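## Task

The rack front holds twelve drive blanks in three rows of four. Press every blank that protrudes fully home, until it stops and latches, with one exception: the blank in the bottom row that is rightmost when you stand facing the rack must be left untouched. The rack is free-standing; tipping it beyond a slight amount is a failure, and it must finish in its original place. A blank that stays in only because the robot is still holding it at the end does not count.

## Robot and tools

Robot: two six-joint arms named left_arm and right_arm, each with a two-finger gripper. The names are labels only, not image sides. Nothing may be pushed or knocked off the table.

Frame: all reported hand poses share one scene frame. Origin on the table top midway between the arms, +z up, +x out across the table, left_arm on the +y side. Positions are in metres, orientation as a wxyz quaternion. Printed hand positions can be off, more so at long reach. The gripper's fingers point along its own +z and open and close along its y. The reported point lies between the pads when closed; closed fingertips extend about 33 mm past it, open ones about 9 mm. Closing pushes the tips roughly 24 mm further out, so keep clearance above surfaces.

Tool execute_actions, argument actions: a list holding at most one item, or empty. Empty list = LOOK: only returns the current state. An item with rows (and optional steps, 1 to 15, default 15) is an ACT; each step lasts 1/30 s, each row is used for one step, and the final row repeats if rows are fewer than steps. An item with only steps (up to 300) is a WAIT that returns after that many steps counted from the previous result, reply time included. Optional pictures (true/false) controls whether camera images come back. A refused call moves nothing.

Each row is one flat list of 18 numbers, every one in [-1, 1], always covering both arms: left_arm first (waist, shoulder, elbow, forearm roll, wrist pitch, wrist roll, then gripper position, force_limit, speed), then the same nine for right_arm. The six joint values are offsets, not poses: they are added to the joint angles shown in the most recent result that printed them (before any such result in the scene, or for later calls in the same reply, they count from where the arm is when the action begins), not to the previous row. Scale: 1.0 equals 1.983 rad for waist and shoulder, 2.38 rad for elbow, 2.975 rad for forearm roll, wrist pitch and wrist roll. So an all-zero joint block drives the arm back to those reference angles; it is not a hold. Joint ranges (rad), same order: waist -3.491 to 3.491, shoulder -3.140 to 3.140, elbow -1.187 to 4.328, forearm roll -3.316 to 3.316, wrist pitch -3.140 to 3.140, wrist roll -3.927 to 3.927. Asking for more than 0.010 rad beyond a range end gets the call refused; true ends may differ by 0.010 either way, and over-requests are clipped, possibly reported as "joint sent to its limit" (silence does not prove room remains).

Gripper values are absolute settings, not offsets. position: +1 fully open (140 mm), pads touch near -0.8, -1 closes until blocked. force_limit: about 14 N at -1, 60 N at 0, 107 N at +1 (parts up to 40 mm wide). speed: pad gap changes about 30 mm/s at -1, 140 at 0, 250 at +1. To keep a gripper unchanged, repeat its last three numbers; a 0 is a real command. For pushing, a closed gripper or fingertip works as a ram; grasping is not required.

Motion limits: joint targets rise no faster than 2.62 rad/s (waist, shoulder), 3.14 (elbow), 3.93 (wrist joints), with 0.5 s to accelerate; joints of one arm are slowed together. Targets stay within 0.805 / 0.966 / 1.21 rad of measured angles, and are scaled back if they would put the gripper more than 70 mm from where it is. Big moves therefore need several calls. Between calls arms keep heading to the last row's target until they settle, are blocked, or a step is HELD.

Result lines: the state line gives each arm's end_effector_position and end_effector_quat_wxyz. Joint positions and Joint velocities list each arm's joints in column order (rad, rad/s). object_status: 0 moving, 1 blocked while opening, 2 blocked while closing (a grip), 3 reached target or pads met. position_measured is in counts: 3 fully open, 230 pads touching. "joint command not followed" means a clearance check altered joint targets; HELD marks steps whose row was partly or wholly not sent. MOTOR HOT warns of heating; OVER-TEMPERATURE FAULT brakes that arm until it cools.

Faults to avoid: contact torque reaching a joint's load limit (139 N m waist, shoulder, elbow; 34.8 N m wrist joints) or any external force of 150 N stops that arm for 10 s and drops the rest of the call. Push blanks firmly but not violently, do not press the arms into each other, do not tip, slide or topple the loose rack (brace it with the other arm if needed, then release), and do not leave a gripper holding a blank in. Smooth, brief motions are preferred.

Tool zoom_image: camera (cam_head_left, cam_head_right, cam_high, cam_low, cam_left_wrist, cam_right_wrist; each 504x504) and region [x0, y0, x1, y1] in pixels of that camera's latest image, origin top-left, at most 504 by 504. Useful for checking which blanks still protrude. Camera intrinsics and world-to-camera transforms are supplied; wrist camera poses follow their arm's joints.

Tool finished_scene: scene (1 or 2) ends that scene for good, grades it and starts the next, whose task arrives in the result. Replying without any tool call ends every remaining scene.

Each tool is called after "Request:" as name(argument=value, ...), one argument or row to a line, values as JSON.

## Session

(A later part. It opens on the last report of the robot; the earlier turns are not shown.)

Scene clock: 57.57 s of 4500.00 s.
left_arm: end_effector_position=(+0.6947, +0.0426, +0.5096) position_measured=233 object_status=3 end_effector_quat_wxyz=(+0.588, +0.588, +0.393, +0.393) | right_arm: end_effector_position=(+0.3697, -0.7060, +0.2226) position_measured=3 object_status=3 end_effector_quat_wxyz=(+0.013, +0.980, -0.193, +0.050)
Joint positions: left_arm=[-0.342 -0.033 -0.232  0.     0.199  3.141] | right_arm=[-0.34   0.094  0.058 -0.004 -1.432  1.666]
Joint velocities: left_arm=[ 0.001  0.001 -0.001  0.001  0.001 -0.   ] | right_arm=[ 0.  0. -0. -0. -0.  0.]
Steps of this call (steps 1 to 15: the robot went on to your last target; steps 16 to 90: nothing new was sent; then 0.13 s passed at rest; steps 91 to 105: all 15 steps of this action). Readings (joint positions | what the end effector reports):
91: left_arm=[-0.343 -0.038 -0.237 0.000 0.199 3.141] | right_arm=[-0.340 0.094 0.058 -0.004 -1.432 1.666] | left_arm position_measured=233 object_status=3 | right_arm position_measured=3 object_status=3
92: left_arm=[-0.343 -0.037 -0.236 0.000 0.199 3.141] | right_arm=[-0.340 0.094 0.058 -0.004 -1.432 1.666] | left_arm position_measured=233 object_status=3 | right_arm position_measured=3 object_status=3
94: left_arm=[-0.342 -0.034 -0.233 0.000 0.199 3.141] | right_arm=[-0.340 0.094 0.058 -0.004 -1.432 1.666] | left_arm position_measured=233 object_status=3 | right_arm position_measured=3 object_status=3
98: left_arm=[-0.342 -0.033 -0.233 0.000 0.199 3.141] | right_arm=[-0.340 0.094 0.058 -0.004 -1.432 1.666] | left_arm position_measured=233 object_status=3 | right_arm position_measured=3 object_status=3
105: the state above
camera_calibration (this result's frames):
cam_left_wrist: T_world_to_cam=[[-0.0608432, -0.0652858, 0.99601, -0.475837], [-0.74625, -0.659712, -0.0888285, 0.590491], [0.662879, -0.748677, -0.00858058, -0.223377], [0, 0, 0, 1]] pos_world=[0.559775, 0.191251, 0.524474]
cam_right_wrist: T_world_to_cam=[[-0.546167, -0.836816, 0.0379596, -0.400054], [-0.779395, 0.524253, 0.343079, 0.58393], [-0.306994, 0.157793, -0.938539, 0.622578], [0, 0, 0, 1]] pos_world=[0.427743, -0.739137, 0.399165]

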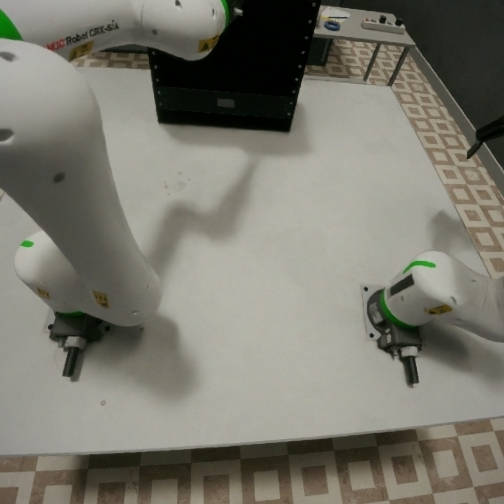

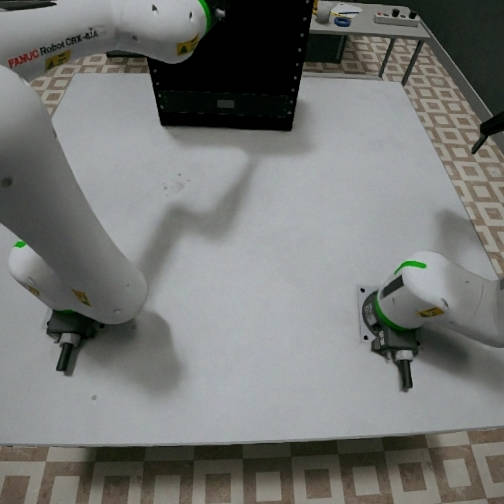

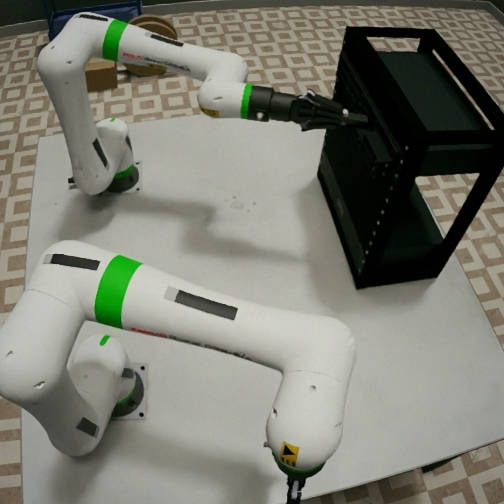

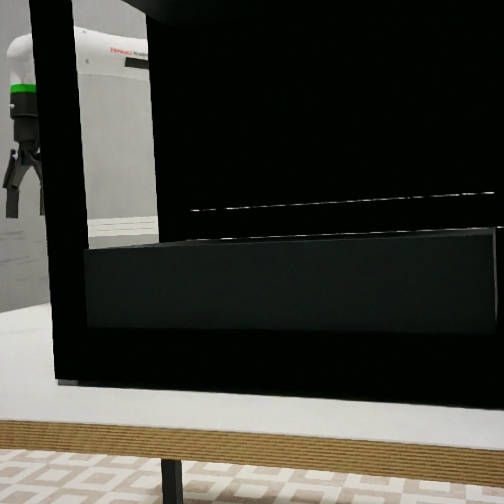

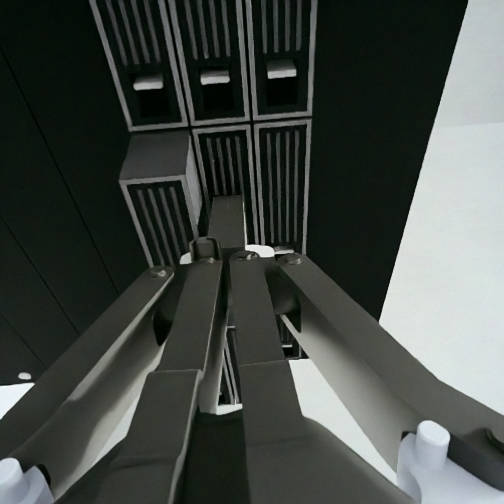

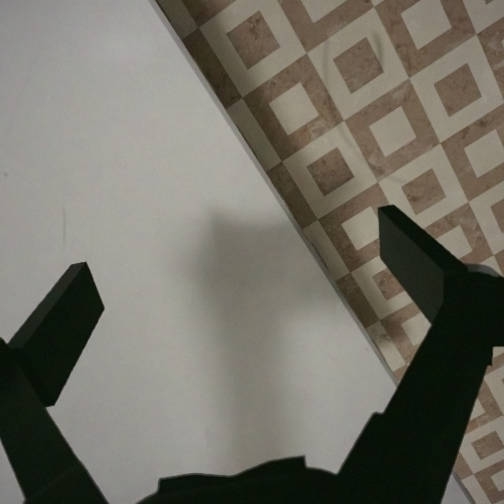

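Request:
execute_actions(
  actions=[
    {"rows":[[0.0003,0.0012,0.001,0,0,0,-1,0,0,0,0,0,0,0,0,1,0,0]],"steps":8},
  ],
  pictures=false,
)

Request:
execute_actions(
  actions=[
    {"rows":[[-0.0117,-0.0504,-0.042,0,0,0,-1,0,0,0,0,0,0,0,0,1,0,0]]},
  ],
  pictures=false,
)

Request:
execute_actions(
  actions=[
    {"rows":[[0,0.008,-0.0227,0,0.0235,0,-1,0,0,0,0,0,0,0,0,1,0,0]]},
  ],
  pictures=false,
)

Request:
execute_actions(
  actions=[
    {"rows":[[0.0025,0.0125,0.0104,0,0,0,-1,0,0,0,0,0,0,0,0,1,0,0],[0.0025,0.0125,0.0104,0,0,0,-1,0,0,0,0,0,0,0,0,1,0,0],[0.0025,0.0125,0.0104,0,0,0,-1,0,0,0,0,0,0,0,0,1,0,0],[0.005,0.025,0.021,0,0,0,-1,0,0,0,0,0,0,0,0,1,0,0],[0.005,0.025,0.021,0,0,0,-1,0,0,0,0,0,0,0,0,1,0,0],[0.005,0.025,0.021,0,0,0,-1,0,0,0,0,0,0,0,0,1,0,0],[0.0102,0.046,0.0383,0,0,0,-1,0,0,0,0,0,0,0,0,1,0,0]]},
  ],
)

Scene clock: 65.23 s of 4500.00 s.
left_arm: end_effector_position=(+0.6958, +0.0426, +0.5097) position_measured=233 object_status=3 end_effector_quat_wxyz=(+0.588, +0.588, +0.393, +0.393) | right_arm: end_effector_position=(+0.3697, -0.7060, +0.2226) position_measured=3 object_status=3 end_effector_quat_wxyz=(+0.013, +0.980, -0.193, +0.050)
Joint positions: left_arm=[-0.342 -0.031 -0.23   0.     0.199  3.141] | right_arm=[-0.34   0.094  0.058 -0.004 -1.432  1.666]
Joint velocities: left_arm=[ 0.     0.     0.001 -0.    -0.    -0.   ] | right_arm=[ 0.001  0.001 -0.     0.001  0.     0.   ]
Steps of this call (steps 1 to 15: the robot went on to your last target; steps 16 to 90: nothing new was sent; then 4.40 s passed at rest; steps 91 to 98: all 8 steps of this action). Readings (joint positions | what the end effector reports):
91: left_arm=[-0.342 -0.033 -0.232 0.000 0.199 3.141] | right_arm=[-0.340 0.094 0.058 -0.004 -1.432 1.666] | left_arm position_measured=233 object_status=3 | right_arm position_measured=3 object_status=3
92: left_arm=[-0.342 -0.032 -0.232 0.000 0.199 3.141] | right_arm=[-0.340 0.094 0.058 -0.004 -1.432 1.666] | left_arm position_measured=233 object_status=3 | right_arm position_measured=3 object_status=3
94: left_arm=[-0.342 -0.031 -0.230 0.000 0.199 3.141] | right_arm=[-0.340 0.094 0.058 -0.004 -1.432 1.666] | left_arm position_measured=233 object_status=3 | right_arm position_measured=3 object_status=3
98: the state above

Scene clock: 65.73 s of 4500.00 s.
left_arm: end_effector_position=(+0.6488, +0.0439, +0.5063) position_measured=233 object_status=3 end_effector_quat_wxyz=(+0.592, +0.592, +0.386, +0.387) | right_arm: end_effector_position=(+0.3697, -0.7060, +0.2226) position_measured=3 object_status=3 end_effector_quat_wxyz=(+0.013, +0.980, -0.193, +0.050)
Joint positions: left_arm=[-0.365 -0.131 -0.33   0.     0.199  3.141] | right_arm=[-0.34   0.094  0.058 -0.004 -1.432  1.666]
Joint velocities: left_arm=[ 0.    -0.    -0.001 -0.001 -0.001 -0.   ] | right_arm=[ 0.001 -0.     0.    -0.    -0.001  0.   ]
Steps of this call (steps 1 to 15: all 15 steps of this action). Readings (joint positions | what the end effector reports):
1: left_arm=[-0.342 -0.031 -0.230 0.000 0.199 3.141] | right_arm=[-0.340 0.094 0.058 -0.004 -1.432 1.666] | left_arm position_measured=233 object_status=3 | right_arm position_measured=3 object_status=3
2: left_arm=[-0.342 -0.032 -0.231 0.000 0.199 3.141] | right_arm=[-0.340 0.094 0.058 -0.004 -1.432 1.666] | left_arm position_measured=233 object_status=3 | right_arm position_measured=3 object_status=3
4: left_arm=[-0.346 -0.051 -0.251 0.000 0.199 3.141] | right_arm=[-0.340 0.094 0.058 -0.004 -1.432 1.666] | left_arm position_measured=233 object_status=3 | right_arm position_measured=3 object_status=3
8: left_arm=[-0.363 -0.122 -0.321 0.000 0.199 3.141] | right_arm=[-0.340 0.094 0.058 -0.004 -1.432 1.666] | left_arm position_measured=233 object_status=3 | right_arm position_measured=3 object_status=3
15: the state above

Scene clock: 66.23 s of 4500.00 s.
left_arm: end_effector_position=(+0.6483, +0.0441, +0.4778) position_measured=233 object_status=3 end_effector_quat_wxyz=(+0.592, +0.592, +0.386, +0.387) | right_arm: end_effector_position=(+0.3697, -0.7060, +0.2226) position_measured=3 object_status=3 end_effector_quat_wxyz=(+0.013, +0.980, -0.193, +0.050)
Joint positions: left_arm=[-0.365 -0.115 -0.384  0.     0.269  3.141] | right_arm=[-0.34   0.094  0.058 -0.004 -1.432  1.666]
Joint velocities: left_arm=[ 0.    -0.001  0.001 -0.     0.002 -0.   ] | right_arm=[ 0.001 -0.    -0.     0.    -0.    -0.   ]
Steps of this call (steps 1 to 15: all 15 steps of this action). Readings (joint positions | what the end effector reports):
1: left_arm=[-0.365 -0.131 -0.330 0.000 0.199 3.141] | right_arm=[-0.340 0.094 0.058 -0.004 -1.432 1.666] | left_arm position_measured=233 object_status=3 | right_arm position_measured=3 object_status=3
2: left_arm=[-0.365 -0.130 -0.333 0.000 0.202 3.141] | right_arm=[-0.340 0.094 0.058 -0.004 -1.432 1.666] | left_arm position_measured=233 object_status=3 | right_arm position_measured=3 object_status=3
4: left_arm=[-0.365 -0.123 -0.356 0.000 0.233 3.141] | right_arm=[-0.340 0.094 0.058 -0.004 -1.432 1.666] | left_arm position_measured=233 object_status=3 | right_arm position_measured=3 object_status=3
8: left_arm=[-0.365 -0.115 -0.384 0.000 0.269 3.141] | right_arm=[-0.340 0.094 0.058 -0.004 -1.432 1.666] | left_arm position_measured=233 object_status=3 | right_arm position_measured=3 object_status=3
15: the state above

Scene clock: 66.73 s of 4500.00 s.
left_arm: end_effector_position=(+0.6908, +0.0422, +0.4804) position_measured=233 object_status=3 end_effector_quat_wxyz=(+0.588, +0.588, +0.392, +0.392) | right_arm: end_effector_position=(+0.3697, -0.7060, +0.2226) position_measured=3 object_status=3 end_effector_quat_wxyz=(+0.013, +0.980, -0.193, +0.050)
Joint positions: left_arm=[-0.345 -0.024 -0.293  0.     0.269  3.141] | right_arm=[-0.34   0.094  0.058 -0.004 -1.432  1.666]
Joint velocities: left_arm=[ 0.     0.001  0.002 -0.002 -0.     0.   ] | right_arm=[ 0.  0.  0.  0.  0. -0.]
Steps of this call (steps 1 to 15: all 15 steps of this action). Readings (joint positions | what the end effector reports):
1: left_arm=[-0.365 -0.115 -0.384 0.000 0.269 3.141] | right_arm=[-0.340 0.094 0.058 -0.004 -1.432 1.666] | left_arm position_measured=233 object_status=3 | right_arm position_measured=3 object_status=3
2: left_arm=[-0.365 -0.113 -0.382 0.000 0.269 3.141] | right_arm=[-0.340 0.094 0.058 -0.004 -1.432 1.666] | left_arm position_measured=233 object_status=3 | right_arm position_measured=3 object_status=3
4: left_arm=[-0.361 -0.097 -0.366 0.000 0.269 3.141] | right_arm=[-0.340 0.094 0.058 -0.004 -1.432 1.666] | left_arm position_measured=233 object_status=3 | right_arm position_measured=3 object_status=3
8: left_arm=[-0.355 -0.063 -0.332 0.000 0.269 3.141] | right_arm=[-0.340 0.094 0.058 -0.004 -1.432 1.666] | left_arm position_measured=233 object_status=3 | right_arm position_measured=3 object_status=3
15: the state above
camera_calibration (this result's frames):
cam_left_wrist: T_world_to_cam=[[-0.0609237, -0.0650655, 0.996019, -0.446993], [-0.747875, -0.657885, -0.0887221, 0.585704], [0.661039, -0.750303, -0.00858006, -0.220034], [0, 0, 0, 1]] pos_world=[0.556252, 0.191149, 0.495291]
cam_right_wrist: T_world_to_cam=[[-0.546167, -0.836816, 0.0379596, -0.400054], [-0.779395, 0.524252, 0.343079, 0.58393], [-0.306994, 0.157793, -0.938539, 0.622577], [0, 0, 0, 1]] pos_world=[0.427743, -0.739137, 0.399165]

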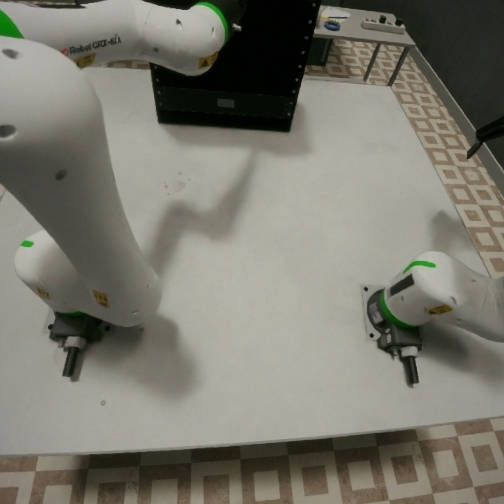

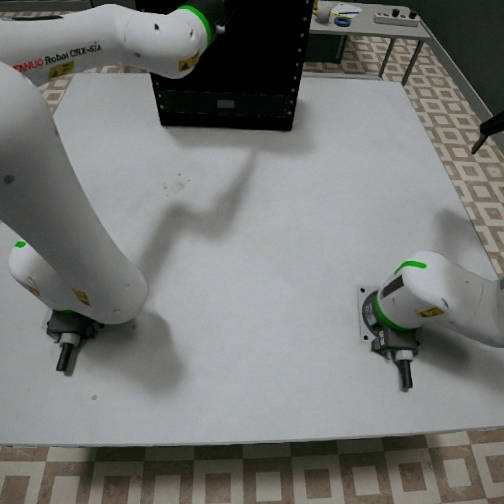

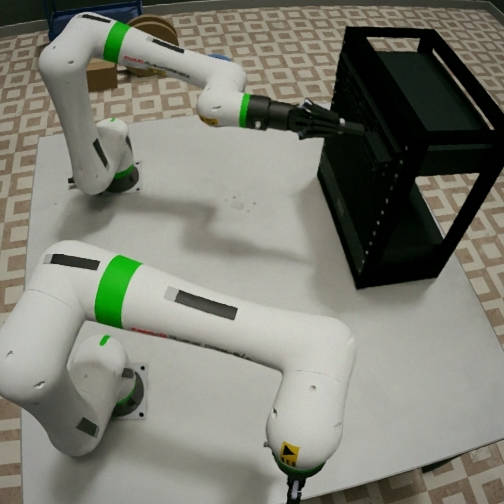

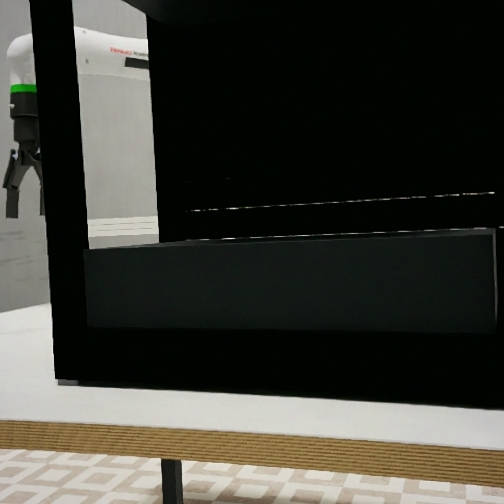

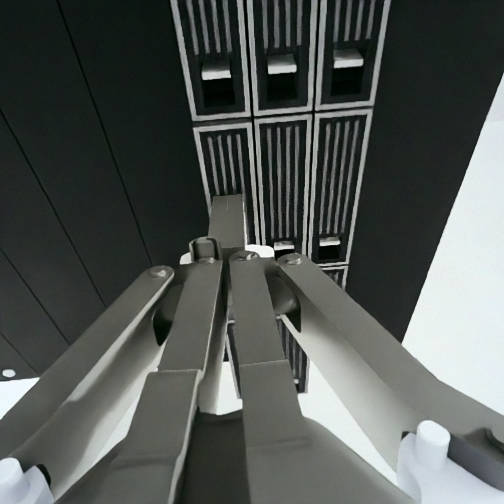

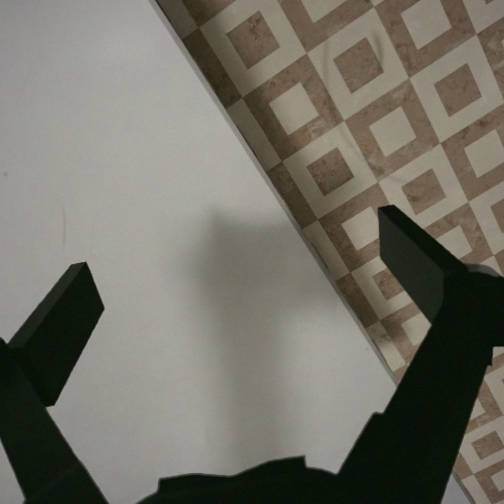

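Request:
execute_actions(
  actions=[
    {"rows":[[0.0013,0.0055,0.0046,0,0,0,-1,0,0,0,0,0,0,0,0,1,0,0]],"steps":10},
  ],
  pictures=false,
)

Request:
execute_actions(
  actions=[
    {"rows":[[-0.013,-0.0555,-0.0462,0,0,0,-1,0,0,0,0,0,0,0,0,1,0,0]]},
  ],
  pictures=false,
)

Request:
execute_actions(
  actions=[
    {"rows":[[-0.0598,0.07,0.0895,0,-0.0249,0,-1,0,0,0,0,0,0,0,0,1,0,0]]},
  ],
)

Scene clock: 76.43 s of 4500.00 s.
left_arm: end_effector_position=(+0.6958, +0.0420, +0.4806) position_measured=233 object_status=3 end_effector_quat_wxyz=(+0.588, +0.588, +0.393, +0.393) | right_arm: end_effector_position=(+0.3697, -0.7060, +0.2226) position_measured=3 object_status=3 end_effector_quat_wxyz=(+0.013, +0.980, -0.193, +0.050)
Joint positions: left_arm=[-0.342 -0.013 -0.282  0.     0.269  3.141] | right_arm=[-0.34   0.094  0.058 -0.004 -1.432  1.666]
Joint velocities: left_arm=[ 0.001  0.002 -0.     0.     0.001 -0.   ] | right_arm=[ 0.     0.    -0.    -0.    -0.001 -0.   ]
Steps of this call (steps 1 to 15: the robot went on to your last target; steps 16 to 90: nothing new was sent; then 6.37 s passed at rest; steps 91 to 100: all 10 steps of this action). Readings (joint positions | what the end effector reports):
91: left_arm=[-0.345 -0.024 -0.293 0.000 0.269 3.141] | right_arm=[-0.340 0.094 0.058 -0.004 -1.432 1.666] | left_arm position_measured=233 object_status=3 | right_arm position_measured=3 object_status=3
92: left_arm=[-0.344 -0.021 -0.291 0.000 0.269 3.141] | right_arm=[-0.340 0.094 0.058 -0.004 -1.432 1.666] | left_arm position_measured=233 object_status=3 | right_arm position_measured=3 object_status=3
94: left_arm=[-0.343 -0.014 -0.283 0.000 0.269 3.141] | right_arm=[-0.340 0.094 0.058 -0.004 -1.432 1.666] | left_arm position_measured=233 object_status=3 | right_arm position_measured=3 object_status=3
98: left_arm=[-0.342 -0.013 -0.282 0.000 0.269 3.141] | right_arm=[-0.340 0.094 0.058 -0.004 -1.432 1.666] | left_arm position_measured=233 object_status=3 | right_arm position_measured=3 object_status=3
100: the state above

Scene clock: 76.93 s of 4500.00 s.
left_arm: end_effector_position=(+0.6440, +0.0435, +0.4775) position_measured=233 object_status=3 end_effector_quat_wxyz=(+0.593, +0.593, +0.385, +0.386) | right_arm: end_effector_position=(+0.3697, -0.7060, +0.2226) position_measured=3 object_status=3 end_effector_quat_wxyz=(+0.013, +0.980, -0.193, +0.050)
Joint positions: left_arm=[-0.368 -0.123 -0.392  0.     0.269  3.141] | right_arm=[-0.34   0.094  0.058 -0.004 -1.432  1.666]
Joint velocities: left_arm=[-0.     0.001 -0.001 -0.001  0.001 -0.   ] | right_arm=[-0. -0. -0. -0.  0.  0.]
Steps of this call (steps 1 to 15: all 15 steps of this action). Readings (joint positions | what the end effector reports):
1: left_arm=[-0.342 -0.013 -0.282 0.000 0.269 3.141] | right_arm=[-0.340 0.094 0.058 -0.004 -1.432 1.666] | left_arm position_measured=233 object_status=3 | right_arm position_measured=3 object_status=3
2: left_arm=[-0.343 -0.014 -0.283 0.000 0.269 3.141] | right_arm=[-0.340 0.094 0.058 -0.004 -1.432 1.666] | left_arm position_measured=233 object_status=3 | right_arm position_measured=3 object_status=3
4: left_arm=[-0.346 -0.033 -0.303 0.001 0.269 3.141] | right_arm=[-0.340 0.094 0.058 -0.004 -1.432 1.666] | left_arm position_measured=233 object_status=3 | right_arm position_measured=3 object_status=3
8: left_arm=[-0.365 -0.110 -0.379 0.000 0.269 3.141] | right_arm=[-0.340 0.094 0.058 -0.004 -1.432 1.666] | left_arm position_measured=233 object_status=3 | right_arm position_measured=3 object_status=3
15: the state above

Scene clock: 77.43 s of 4500.00 s.
left_arm: end_effector_position=(+0.6462, -0.0580, +0.5116) position_measured=233 object_status=3 end_effector_quat_wxyz=(+0.614, +0.615, +0.350, +0.350) | right_arm: end_effector_position=(+0.3697, -0.7060, +0.2226) position_measured=3 object_status=3 end_effector_quat_wxyz=(+0.013, +0.980, -0.193, +0.050)
Joint positions: left_arm=[-0.487  0.016 -0.179  0.     0.195  3.141] | right_arm=[-0.34   0.094  0.058 -0.004 -1.432  1.666]
Joint velocities: left_arm=[-0.001  0.     0.002  0.001  0.     0.   ] | right_arm=[-0.     0.     0.    -0.    -0.001 -0.   ]
Steps of this call (steps 1 to 15: all 15 steps of this action). Readings (joint positions | what the end effector reports):
1: left_arm=[-0.368 -0.123 -0.392 0.000 0.269 3.141] | right_arm=[-0.340 0.094 0.058 -0.004 -1.432 1.666] | left_arm position_measured=233 object_status=3 | right_arm position_measured=3 object_status=3
2: left_arm=[-0.370 -0.121 -0.390 0.000 0.268 3.141] | right_arm=[-0.340 0.094 0.058 -0.004 -1.432 1.666] | left_arm position_measured=233 object_status=3 | right_arm position_measured=3 object_status=3
4: left_arm=[-0.383 -0.105 -0.365 0.000 0.259 3.141] | right_arm=[-0.340 0.094 0.058 -0.004 -1.432 1.666] | left_arm position_measured=233 object_status=3 | right_arm position_measured=3 object_status=3
8: left_arm=[-0.445 -0.032 -0.253 0.000 0.221 3.141] | right_arm=[-0.340 0.094 0.058 -0.004 -1.432 1.666] | left_arm position_measured=233 object_status=3 | right_arm position_measured=3 object_status=3
15: the state above
camera_calibration (this result's frames):
cam_left_wrist: T_world_to_cam=[[-0.0698279, -0.0559009, 0.995992, -0.48103], [-0.833365, -0.545504, -0.0890432, 0.551095], [0.548295, -0.836242, -0.00849447, -0.197598], [0, 0, 0, 1]] pos_world=[0.534016, 0.108495, 0.526494]
cam_right_wrist: T_world_to_cam=[[-0.546167, -0.836816, 0.0379596, -0.400054], [-0.779395, 0.524253, 0.343079, 0.58393], [-0.306994, 0.157793, -0.938539, 0.622577], [0, 0, 0, 1]] pos_world=[0.427743, -0.739137, 0.399165]

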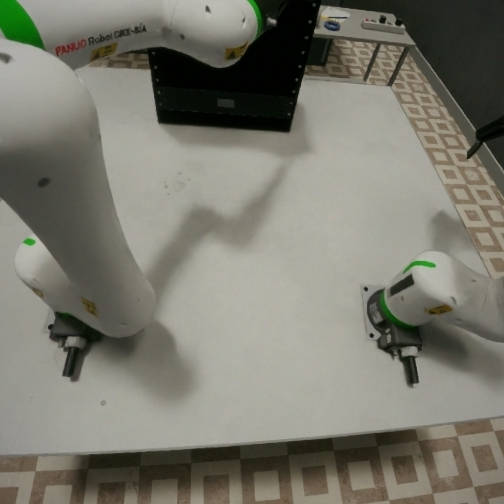

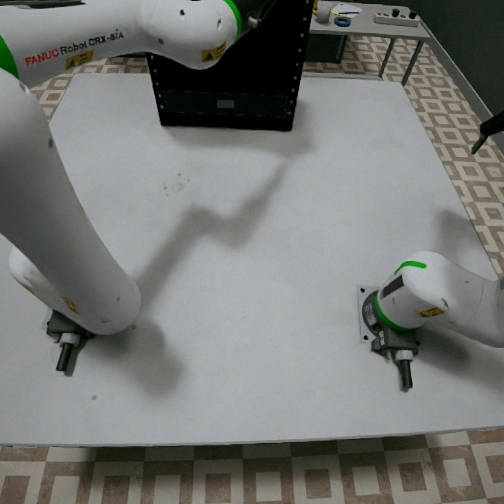

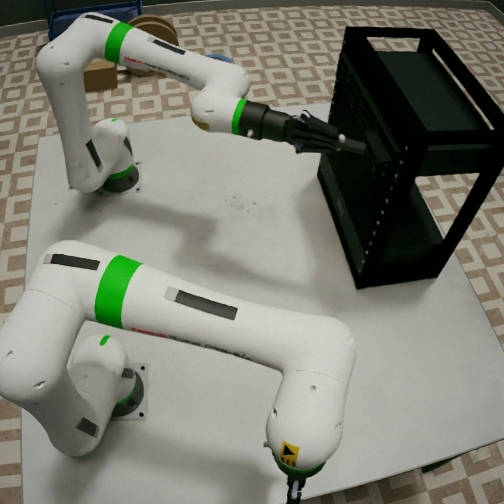

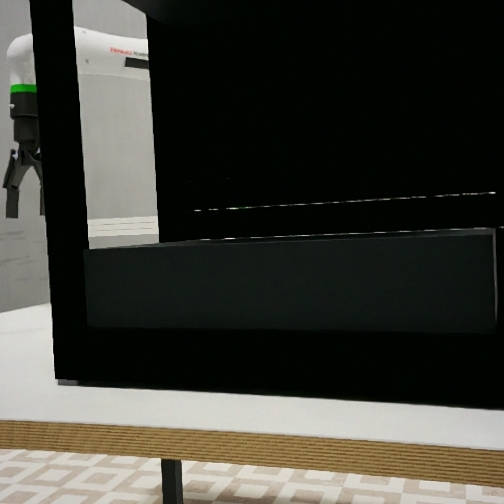

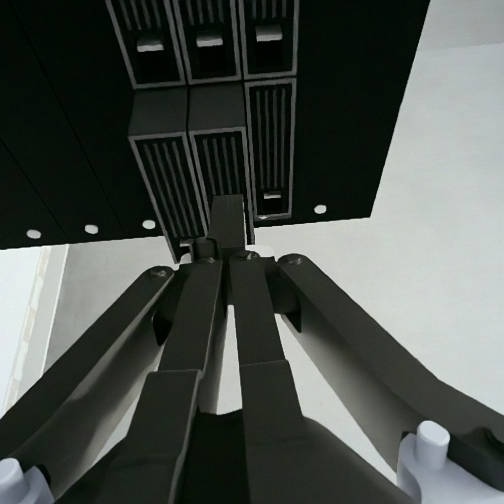

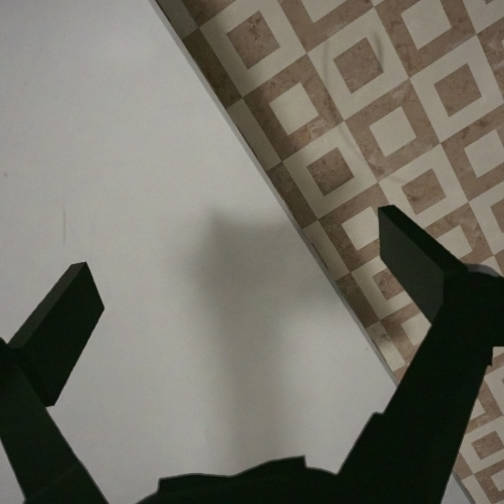

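Request:
execute_actions(
  actions=[
    {"rows":[[0.006,0.0194,0.0162,0,0,0,-1,0,0,0,0,0,0,0,0,1,0,0]],"steps":9},
  ],
  pictures=false,
)

Request:
execute_actions(
  actions=[
    {"rows":[[0.0066,0.0214,0.0178,0,0,0,-1,0,0,0,0,0,0,0,0,1,0,0]]},
  ],
)

Scene clock: 82.27 s of 4500.00 s.
left_arm: end_effector_position=(+0.6658, -0.0587, +0.5111) position_measured=233 object_status=3 end_effector_quat_wxyz=(+0.612, +0.613, +0.353, +0.353) | right_arm: end_effector_position=(+0.3697, -0.7060, +0.2226) position_measured=3 object_status=3 end_effector_quat_wxyz=(+0.013, +0.980, -0.193, +0.050)
Joint positions: left_arm=[-0.475  0.054 -0.141  0.     0.195  3.141] | right_arm=[-0.34   0.094  0.058 -0.004 -1.432  1.666]
Joint velocities: left_arm=[-0.     0.     0.001  0.    -0.001  0.   ] | right_arm=[-0.001  0.    -0.    -0.    -0.     0.   ]
Steps of this call (steps 1 to 15: the robot went on to your last target; steps 16 to 90: nothing new was sent; then 1.53 s passed at rest; steps 91 to 99: all 9 steps of this action). Readings (joint positions | what the end effector reports):
91: left_arm=[-0.487 0.016 -0.179 0.000 0.195 3.141] | right_arm=[-0.340 0.094 0.058 -0.004 -1.432 1.666] | left_arm position_measured=233 object_status=3 | right_arm position_measured=3 object_status=3
92: left_arm=[-0.486 0.018 -0.177 0.000 0.195 3.141] | right_arm=[-0.340 0.094 0.058 -0.004 -1.432 1.666] | left_arm position_measured=233 object_status=3 | right_arm position_measured=3 object_status=3
94: left_arm=[-0.480 0.037 -0.157 0.000 0.195 3.141] | right_arm=[-0.340 0.094 0.058 -0.004 -1.432 1.666] | left_arm position_measured=233 object_status=3 | right_arm position_measured=3 object_status=3
98: left_arm=[-0.475 0.054 -0.141 0.000 0.195 3.141] | right_arm=[-0.340 0.094 0.058 -0.004 -1.432 1.666] | left_arm position_measured=233 object_status=3 | right_arm position_measured=3 object_status=3
99: the state above

Scene clock: 82.77 s of 4500.00 s.
left_arm: end_effector_position=(+0.6876, -0.0589, +0.5097) position_measured=233 object_status=3 end_effector_quat_wxyz=(+0.610, +0.610, +0.357, +0.357) | right_arm: end_effector_position=(+0.3697, -0.7060, +0.2226) position_measured=3 object_status=3 end_effector_quat_wxyz=(+0.013, +0.980, -0.193, +0.050)
Joint positions: left_arm=[-0.462  0.097 -0.098  0.     0.195  3.141] | right_arm=[-0.34   0.094  0.058 -0.004 -1.432  1.666]
Joint velocities: left_arm=[ 0.002 -0.001 -0.001  0.    -0.001  0.   ] | right_arm=[-0.     0.    -0.    -0.001  0.001  0.   ]
Steps of this call (steps 1 to 15: all 15 steps of this action). Readings (joint positions | what the end effector reports):
1: left_arm=[-0.475 0.054 -0.141 0.000 0.195 3.141] | right_arm=[-0.340 0.094 0.058 -0.004 -1.432 1.666] | left_arm position_measured=233 object_status=3 | right_arm position_measured=3 object_status=3
2: left_arm=[-0.474 0.056 -0.138 0.000 0.195 3.141] | right_arm=[-0.340 0.094 0.058 -0.004 -1.432 1.666] | left_arm position_measured=233 object_status=3 | right_arm position_measured=3 object_status=3
4: left_arm=[-0.468 0.076 -0.118 0.000 0.195 3.141] | right_arm=[-0.340 0.094 0.058 -0.004 -1.432 1.666] | left_arm position_measured=233 object_status=3 | right_arm position_measured=3 object_status=3
8: left_arm=[-0.462 0.097 -0.099 0.000 0.195 3.141] | right_arm=[-0.340 0.094 0.058 -0.004 -1.432 1.666] | left_arm position_measured=233 object_status=3 | right_arm position_measured=3 object_status=3
15: the state above
camera_calibration (this result's frames):
cam_left_wrist: T_world_to_cam=[[-0.0682889, -0.0576256, 0.996, -0.477436], [-0.819572, -0.566031, -0.0889413, 0.574172], [0.568892, -0.822367, -0.00857464, -0.234395], [0, 0, 0, 1]] pos_world=[0.571317, 0.104728, 0.524584]
cam_right_wrist: T_world_to_cam=[[-0.546167, -0.836816, 0.0379597, -0.400054], [-0.779395, 0.524253, 0.343079, 0.58393], [-0.306994, 0.157793, -0.938539, 0.622577], [0, 0, 0, 1]] pos_world=[0.427743, -0.739137, 0.399165]

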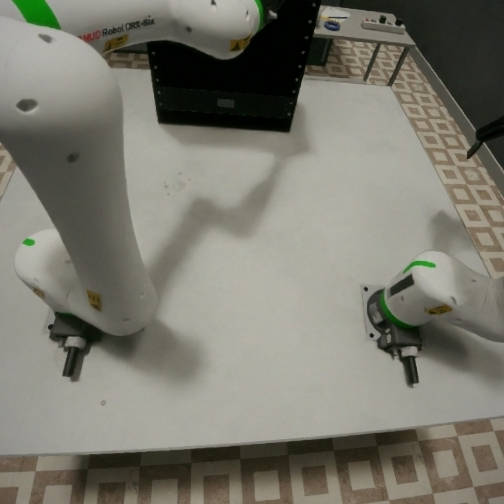

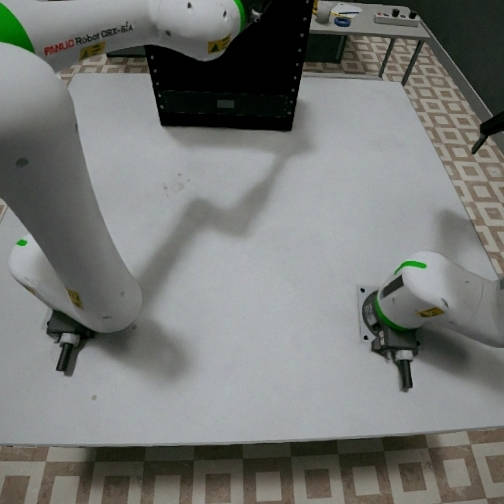

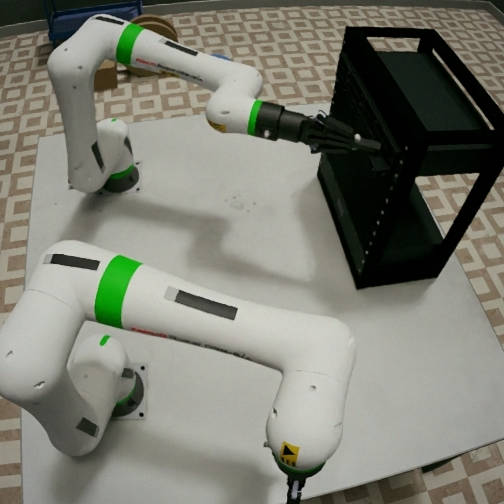

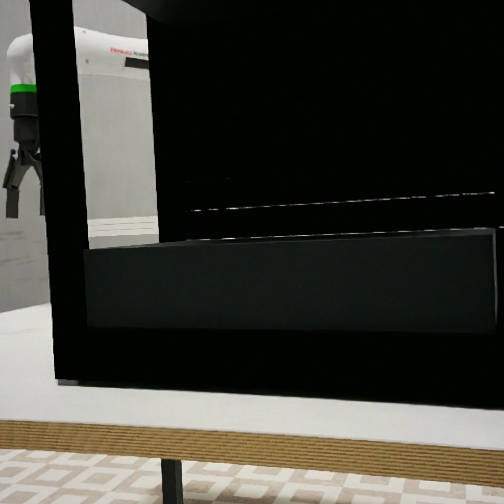

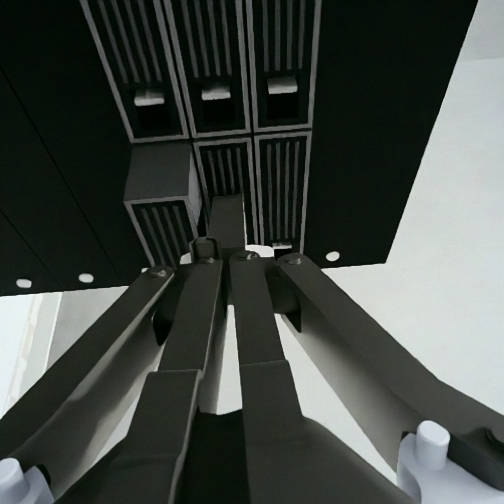

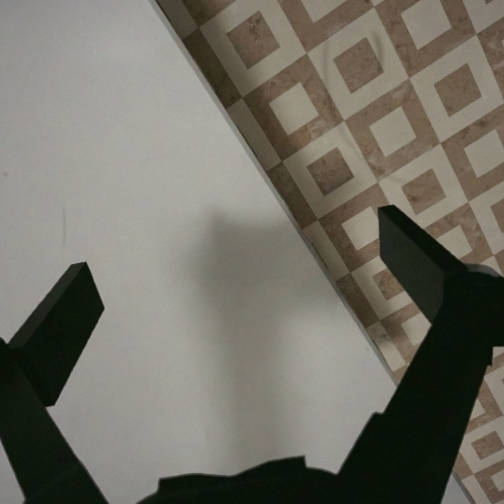

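Request:
execute_actions(
  actions=[
    {"rows":[[0.0006,0.002,0.0017,0,0,0,-1,0,0,0,0,0,0,0,0,1,0,0]],"steps":9},
  ],
)

Request:
execute_actions(
  actions=[
    {"rows":[[0,-0.14,-0.1167,0,0,0,-1,0,0,0,0,0,0,0,0,1,0,0]]},
  ],
  pictures=false,
)

Request:
execute_actions(
  actions=[
    {"rows":[[0.15,-0.12,-0.1,0,0,0,-1,0,0,0,0,0,0,0,0,1,0,0]]},
  ],
  pictures=false,
)

Request:
execute_actions(
  actions=[
    {"steps":15},
  ],
)

Scene clock: 88.40 s of 4500.00 s.
left_arm: end_effector_position=(+0.6895, -0.0591, +0.5097) position_measured=233 object_status=3 end_effector_quat_wxyz=(+0.610, +0.610, +0.357, +0.358) | right_arm: end_effector_position=(+0.3697, -0.7060, +0.2226) position_measured=3 object_status=3 end_effector_quat_wxyz=(+0.013, +0.980, -0.193, +0.050)
Joint positions: left_arm=[-0.461  0.1   -0.094  0.     0.195  3.141] | right_arm=[-0.34   0.094  0.058 -0.004 -1.432  1.666]
Joint velocities: left_arm=[ 0.001 -0.    -0.001  0.001 -0.     0.   ] | right_arm=[ 0.    -0.     0.     0.001  0.     0.   ]
Steps of this call (steps 1 to 15: the robot went on to your last target; steps 16 to 90: nothing new was sent; then 2.33 s passed at rest; steps 91 to 99: all 9 steps of this action). Readings (joint positions | what the end effector reports):
91: left_arm=[-0.462 0.097 -0.098 0.000 0.195 3.141] | right_arm=[-0.340 0.094 0.058 -0.004 -1.432 1.666] | left_arm position_measured=233 object_status=3 | right_arm position_measured=3 object_status=3
92: left_arm=[-0.462 0.098 -0.097 0.000 0.195 3.141] | right_arm=[-0.340 0.094 0.058 -0.004 -1.432 1.666] | left_arm position_measured=233 object_status=3 | right_arm position_measured=3 object_status=3
94: left_arm=[-0.461 0.100 -0.095 0.000 0.195 3.141] | right_arm=[-0.340 0.094 0.058 -0.004 -1.432 1.666] | left_arm position_measured=233 object_status=3 | right_arm position_measured=3 object_status=3
98: left_arm=[-0.461 0.100 -0.094 0.000 0.195 3.141] | right_arm=[-0.340 0.094 0.058 -0.004 -1.432 1.666] | left_arm position_measured=233 object_status=3 | right_arm position_measured=3 object_status=3
99: the state above
camera_calibration (this result's frames):
cam_left_wrist: T_world_to_cam=[[-0.0683776, -0.0576112, 0.995995, -0.477225], [-0.819001, -0.566845, -0.0890145, 0.575239], [0.569703, -0.821808, -0.00842421, -0.236186], [0, 0, 0, 1]] pos_world=[0.573046, 0.104478, 0.524528]
cam_right_wrist: T_world_to_cam=[[-0.546167, -0.836816, 0.0379597, -0.400054], [-0.779394, 0.524253, 0.343079, 0.58393], [-0.306995, 0.157793, -0.938539, 0.622578], [0, 0, 0, 1]] pos_world=[0.427743, -0.739137, 0.399165]

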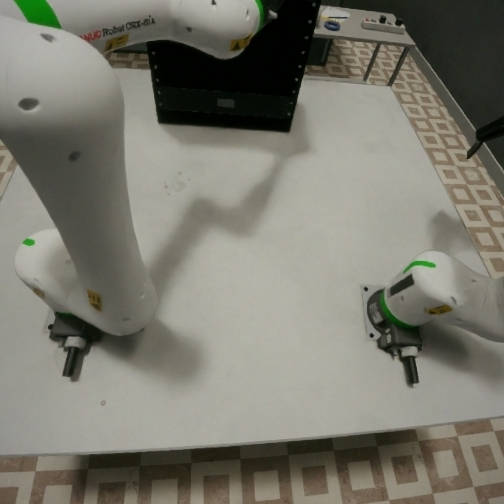

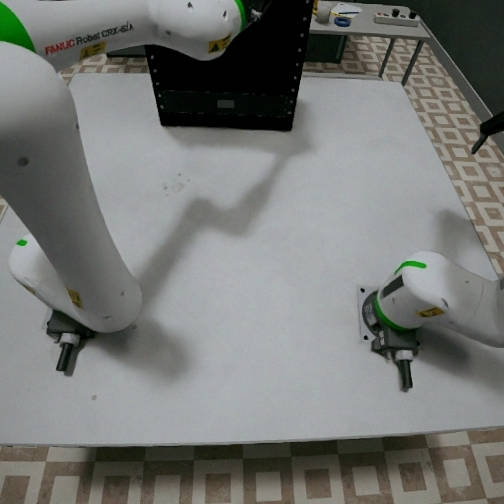

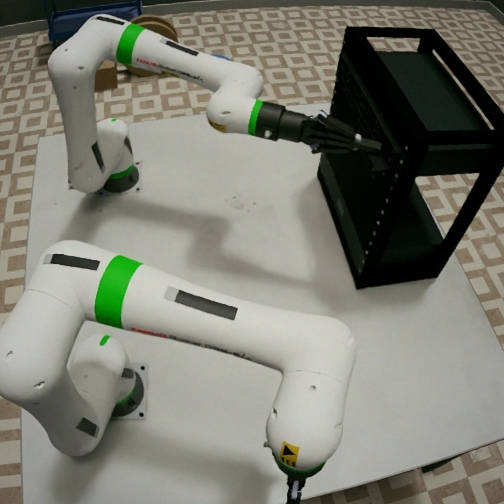

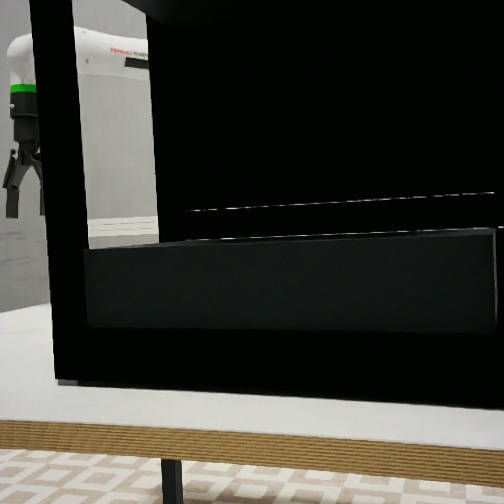

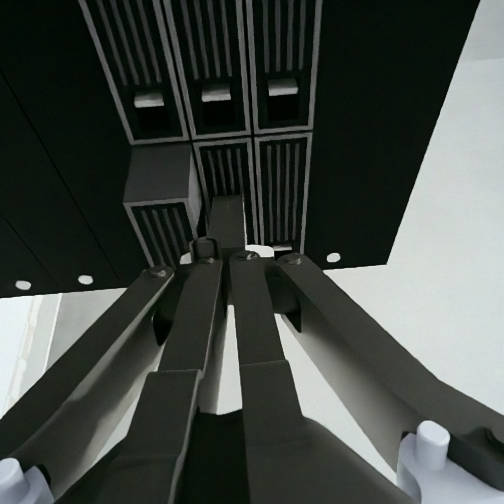

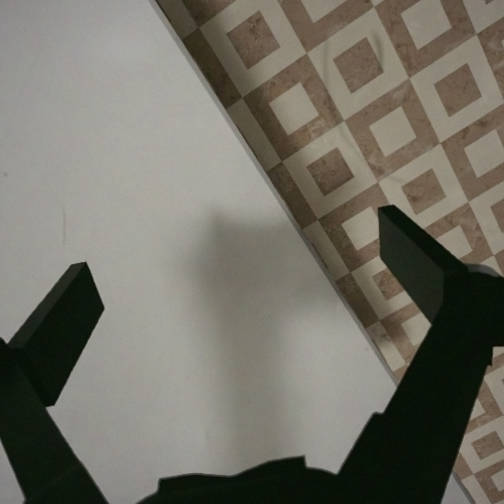

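Scene clock: 88.90 s of 4500.00 s.
left_arm: end_effector_position=(+0.5913, -0.0041, +0.5055) position_measured=233 object_status=3 end_effector_quat_wxyz=(+0.610, +0.610, +0.357, +0.358) | right_arm: end_effector_position=(+0.3697, -0.7060, +0.2226) position_measured=3 object_status=3 end_effector_quat_wxyz=(+0.013, +0.980, -0.193, +0.050)
Joint positions: left_arm=[-0.461 -0.175 -0.37   0.     0.195  3.141] | right_arm=[-0.34   0.094  0.058 -0.004 -1.432  1.666]
Joint velocities: left_arm=[-0.001 -0.119 -0.119  0.    -0.002  0.   ] | right_arm=[-0.001  0.    -0.     0.     0.001  0.   ]
Steps of this call (steps 1 to 15: all 15 steps of this action). Readings (joint positions | what the end effector reports):
1: left_arm=[-0.461 0.101 -0.094 0.000 0.195 3.141] | right_arm=[-0.340 0.094 0.058 -0.004 -1.432 1.666] | left_arm position_measured=233 object_status=3 | right_arm position_measured=3 object_status=3
2: left_arm=[-0.461 0.099 -0.096 0.000 0.195 3.141] | right_arm=[-0.340 0.094 0.058 -0.004 -1.432 1.666] | left_arm position_measured=233 object_status=3 | right_arm position_measured=3 object_status=3
4: left_arm=[-0.460 0.080 -0.115 0.000 0.195 3.141] | right_arm=[-0.340 0.094 0.058 -0.004 -1.432 1.666] | left_arm position_measured=233 object_status=3 | right_arm position_measured=3 object_status=3
8: left_arm=[-0.460 -0.025 -0.220 0.000 0.195 3.141] | right_arm=[-0.340 0.094 0.058 -0.004 -1.432 1.666] | left_arm position_measured=233 object_status=3 | right_arm position_measured=3 object_status=3
15: the state above

Scene clock: 89.40 s of 4500.00 s.
left_arm: end_effector_position=(+0.6112, +0.1731, +0.4822) position_measured=233 object_status=3 end_effector_quat_wxyz=(+0.559, +0.559, +0.433, +0.434) | right_arm: end_effector_position=(+0.3697, -0.7060, +0.2226) position_measured=3 object_status=3 end_effector_quat_wxyz=(+0.013, +0.980, -0.193, +0.050)
Joint positions: left_arm=[-0.202 -0.382 -0.577  0.     0.195  3.141] | right_arm=[-0.34   0.094  0.058 -0.004 -1.432  1.666]
Joint velocities: left_arm=[ 0.57  -0.452 -0.451 -0.     0.001  0.   ] | right_arm=[-0.  0. -0.  0. -0.  0.]
Steps of this call (steps 1 to 15: all 15 steps of this action). Readings (joint positions | what the end effector reports):
1: left_arm=[-0.461 -0.177 -0.372 0.000 0.195 3.141] | right_arm=[-0.340 0.094 0.058 -0.004 -1.432 1.666] | left_arm position_measured=233 object_status=3 | right_arm position_measured=3 object_status=3
2: left_arm=[-0.459 -0.179 -0.374 0.000 0.195 3.141] | right_arm=[-0.340 0.094 0.058 -0.004 -1.432 1.666] | left_arm position_measured=233 object_status=3 | right_arm position_measured=3 object_status=3
4: left_arm=[-0.438 -0.195 -0.390 0.000 0.195 3.141] | right_arm=[-0.340 0.094 0.058 -0.004 -1.432 1.666] | left_arm position_measured=233 object_status=3 | right_arm position_measured=3 object_status=3
8: left_arm=[-0.352 -0.263 -0.458 0.000 0.195 3.141] | right_arm=[-0.340 0.094 0.058 -0.004 -1.432 1.666] | left_arm position_measured=233 object_status=3 | right_arm position_measured=3 object_status=3
15: the state above

Scene clock: 89.90 s of 4500.00 s.
left_arm: end_effector_position=(+0.6103, +0.1980, +0.4773) position_measured=233 object_status=3 end_effector_quat_wxyz=(+0.550, +0.550, +0.444, +0.444) | right_arm: end_effector_position=(+0.3697, -0.7060, +0.2226) position_measured=3 object_status=3 end_effector_quat_wxyz=(+0.013, +0.980, -0.193, +0.050)
Joint positions: left_arm=[-0.163 -0.413 -0.608  0.     0.195  3.141] | right_arm=[-0.34   0.094  0.058 -0.004 -1.432  1.666]
Joint velocities: left_arm=[-0.001 -0.001 -0.001 -0.001  0.001 -0.   ] | right_arm=[-0.002 -0.    -0.     0.    -0.001  0.   ]
Steps of this call (steps 1 to 15: the robot went on to your last target). Readings (joint positions | what the end effector reports):
1: left_arm=[-0.185 -0.396 -0.591 0.000 0.195 3.141] | right_arm=[-0.340 0.094 0.058 -0.004 -1.432 1.666] | left_arm position_measured=233 object_status=3 | right_arm position_measured=3 object_status=3
2: left_arm=[-0.173 -0.406 -0.600 0.000 0.195 3.141] | right_arm=[-0.340 0.094 0.058 -0.004 -1.432 1.666] | left_arm position_measured=233 object_status=3 | right_arm position_measured=3 object_status=3
4: left_arm=[-0.164 -0.413 -0.608 0.000 0.195 3.141] | right_arm=[-0.340 0.094 0.058 -0.004 -1.432 1.666] | left_arm position_measured=233 object_status=3 | right_arm position_measured=3 object_status=3
8: left_arm=[-0.163 -0.413 -0.608 0.000 0.195 3.141] | right_arm=[-0.340 0.094 0.058 -0.004 -1.432 1.666] | left_arm position_measured=233 object_status=3 | right_arm position_measured=3 object_status=3
15: the state above
camera_calibration (this result's frames):
cam_left_wrist: T_world_to_cam=[[-0.0485635, -0.0751078, 0.995992, -0.444219], [-0.616844, -0.782032, -0.0890497, 0.572488], [0.785586, -0.618696, -0.0083516, -0.152148], [0, 0, 0, 1]] pos_world=[0.451088, 0.320206, 0.492148]
cam_right_wrist: T_world_to_cam=[[-0.546167, -0.836816, 0.0379598, -0.400054], [-0.779395, 0.524252, 0.343079, 0.58393], [-0.306995, 0.157793, -0.938539, 0.622577], [0, 0, 0, 1]] pos_world=[0.427743, -0.739137, 0.399165]

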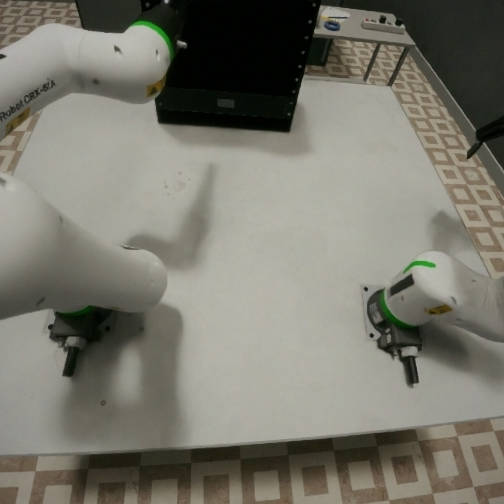

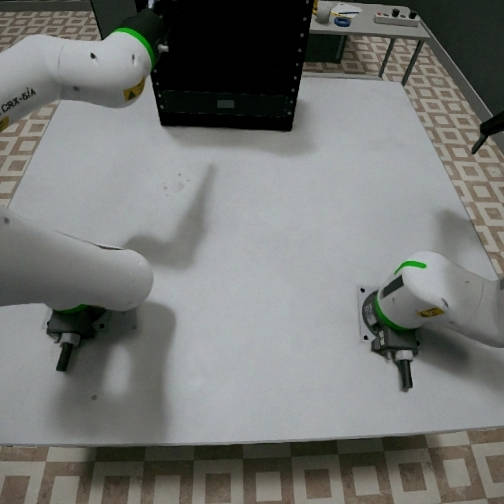

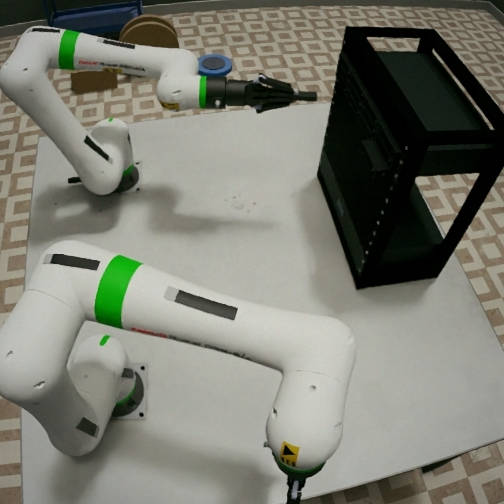

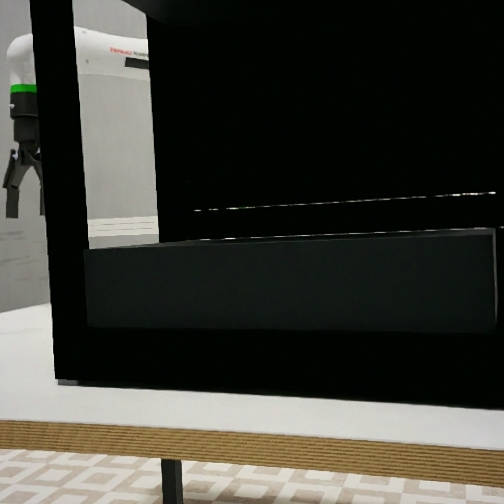

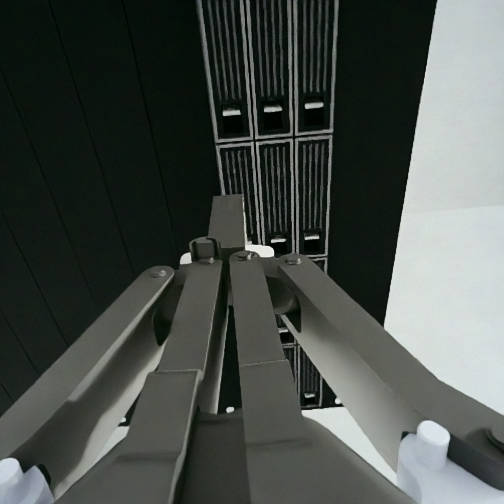

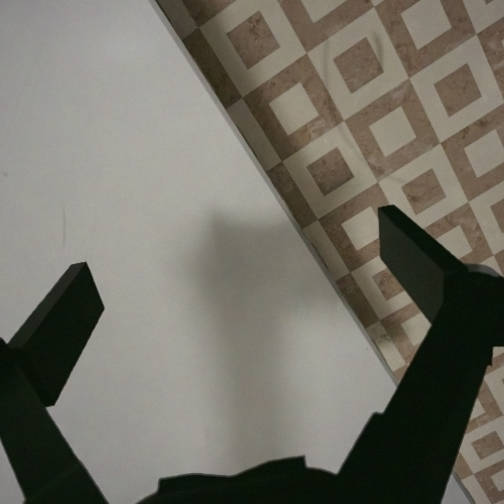

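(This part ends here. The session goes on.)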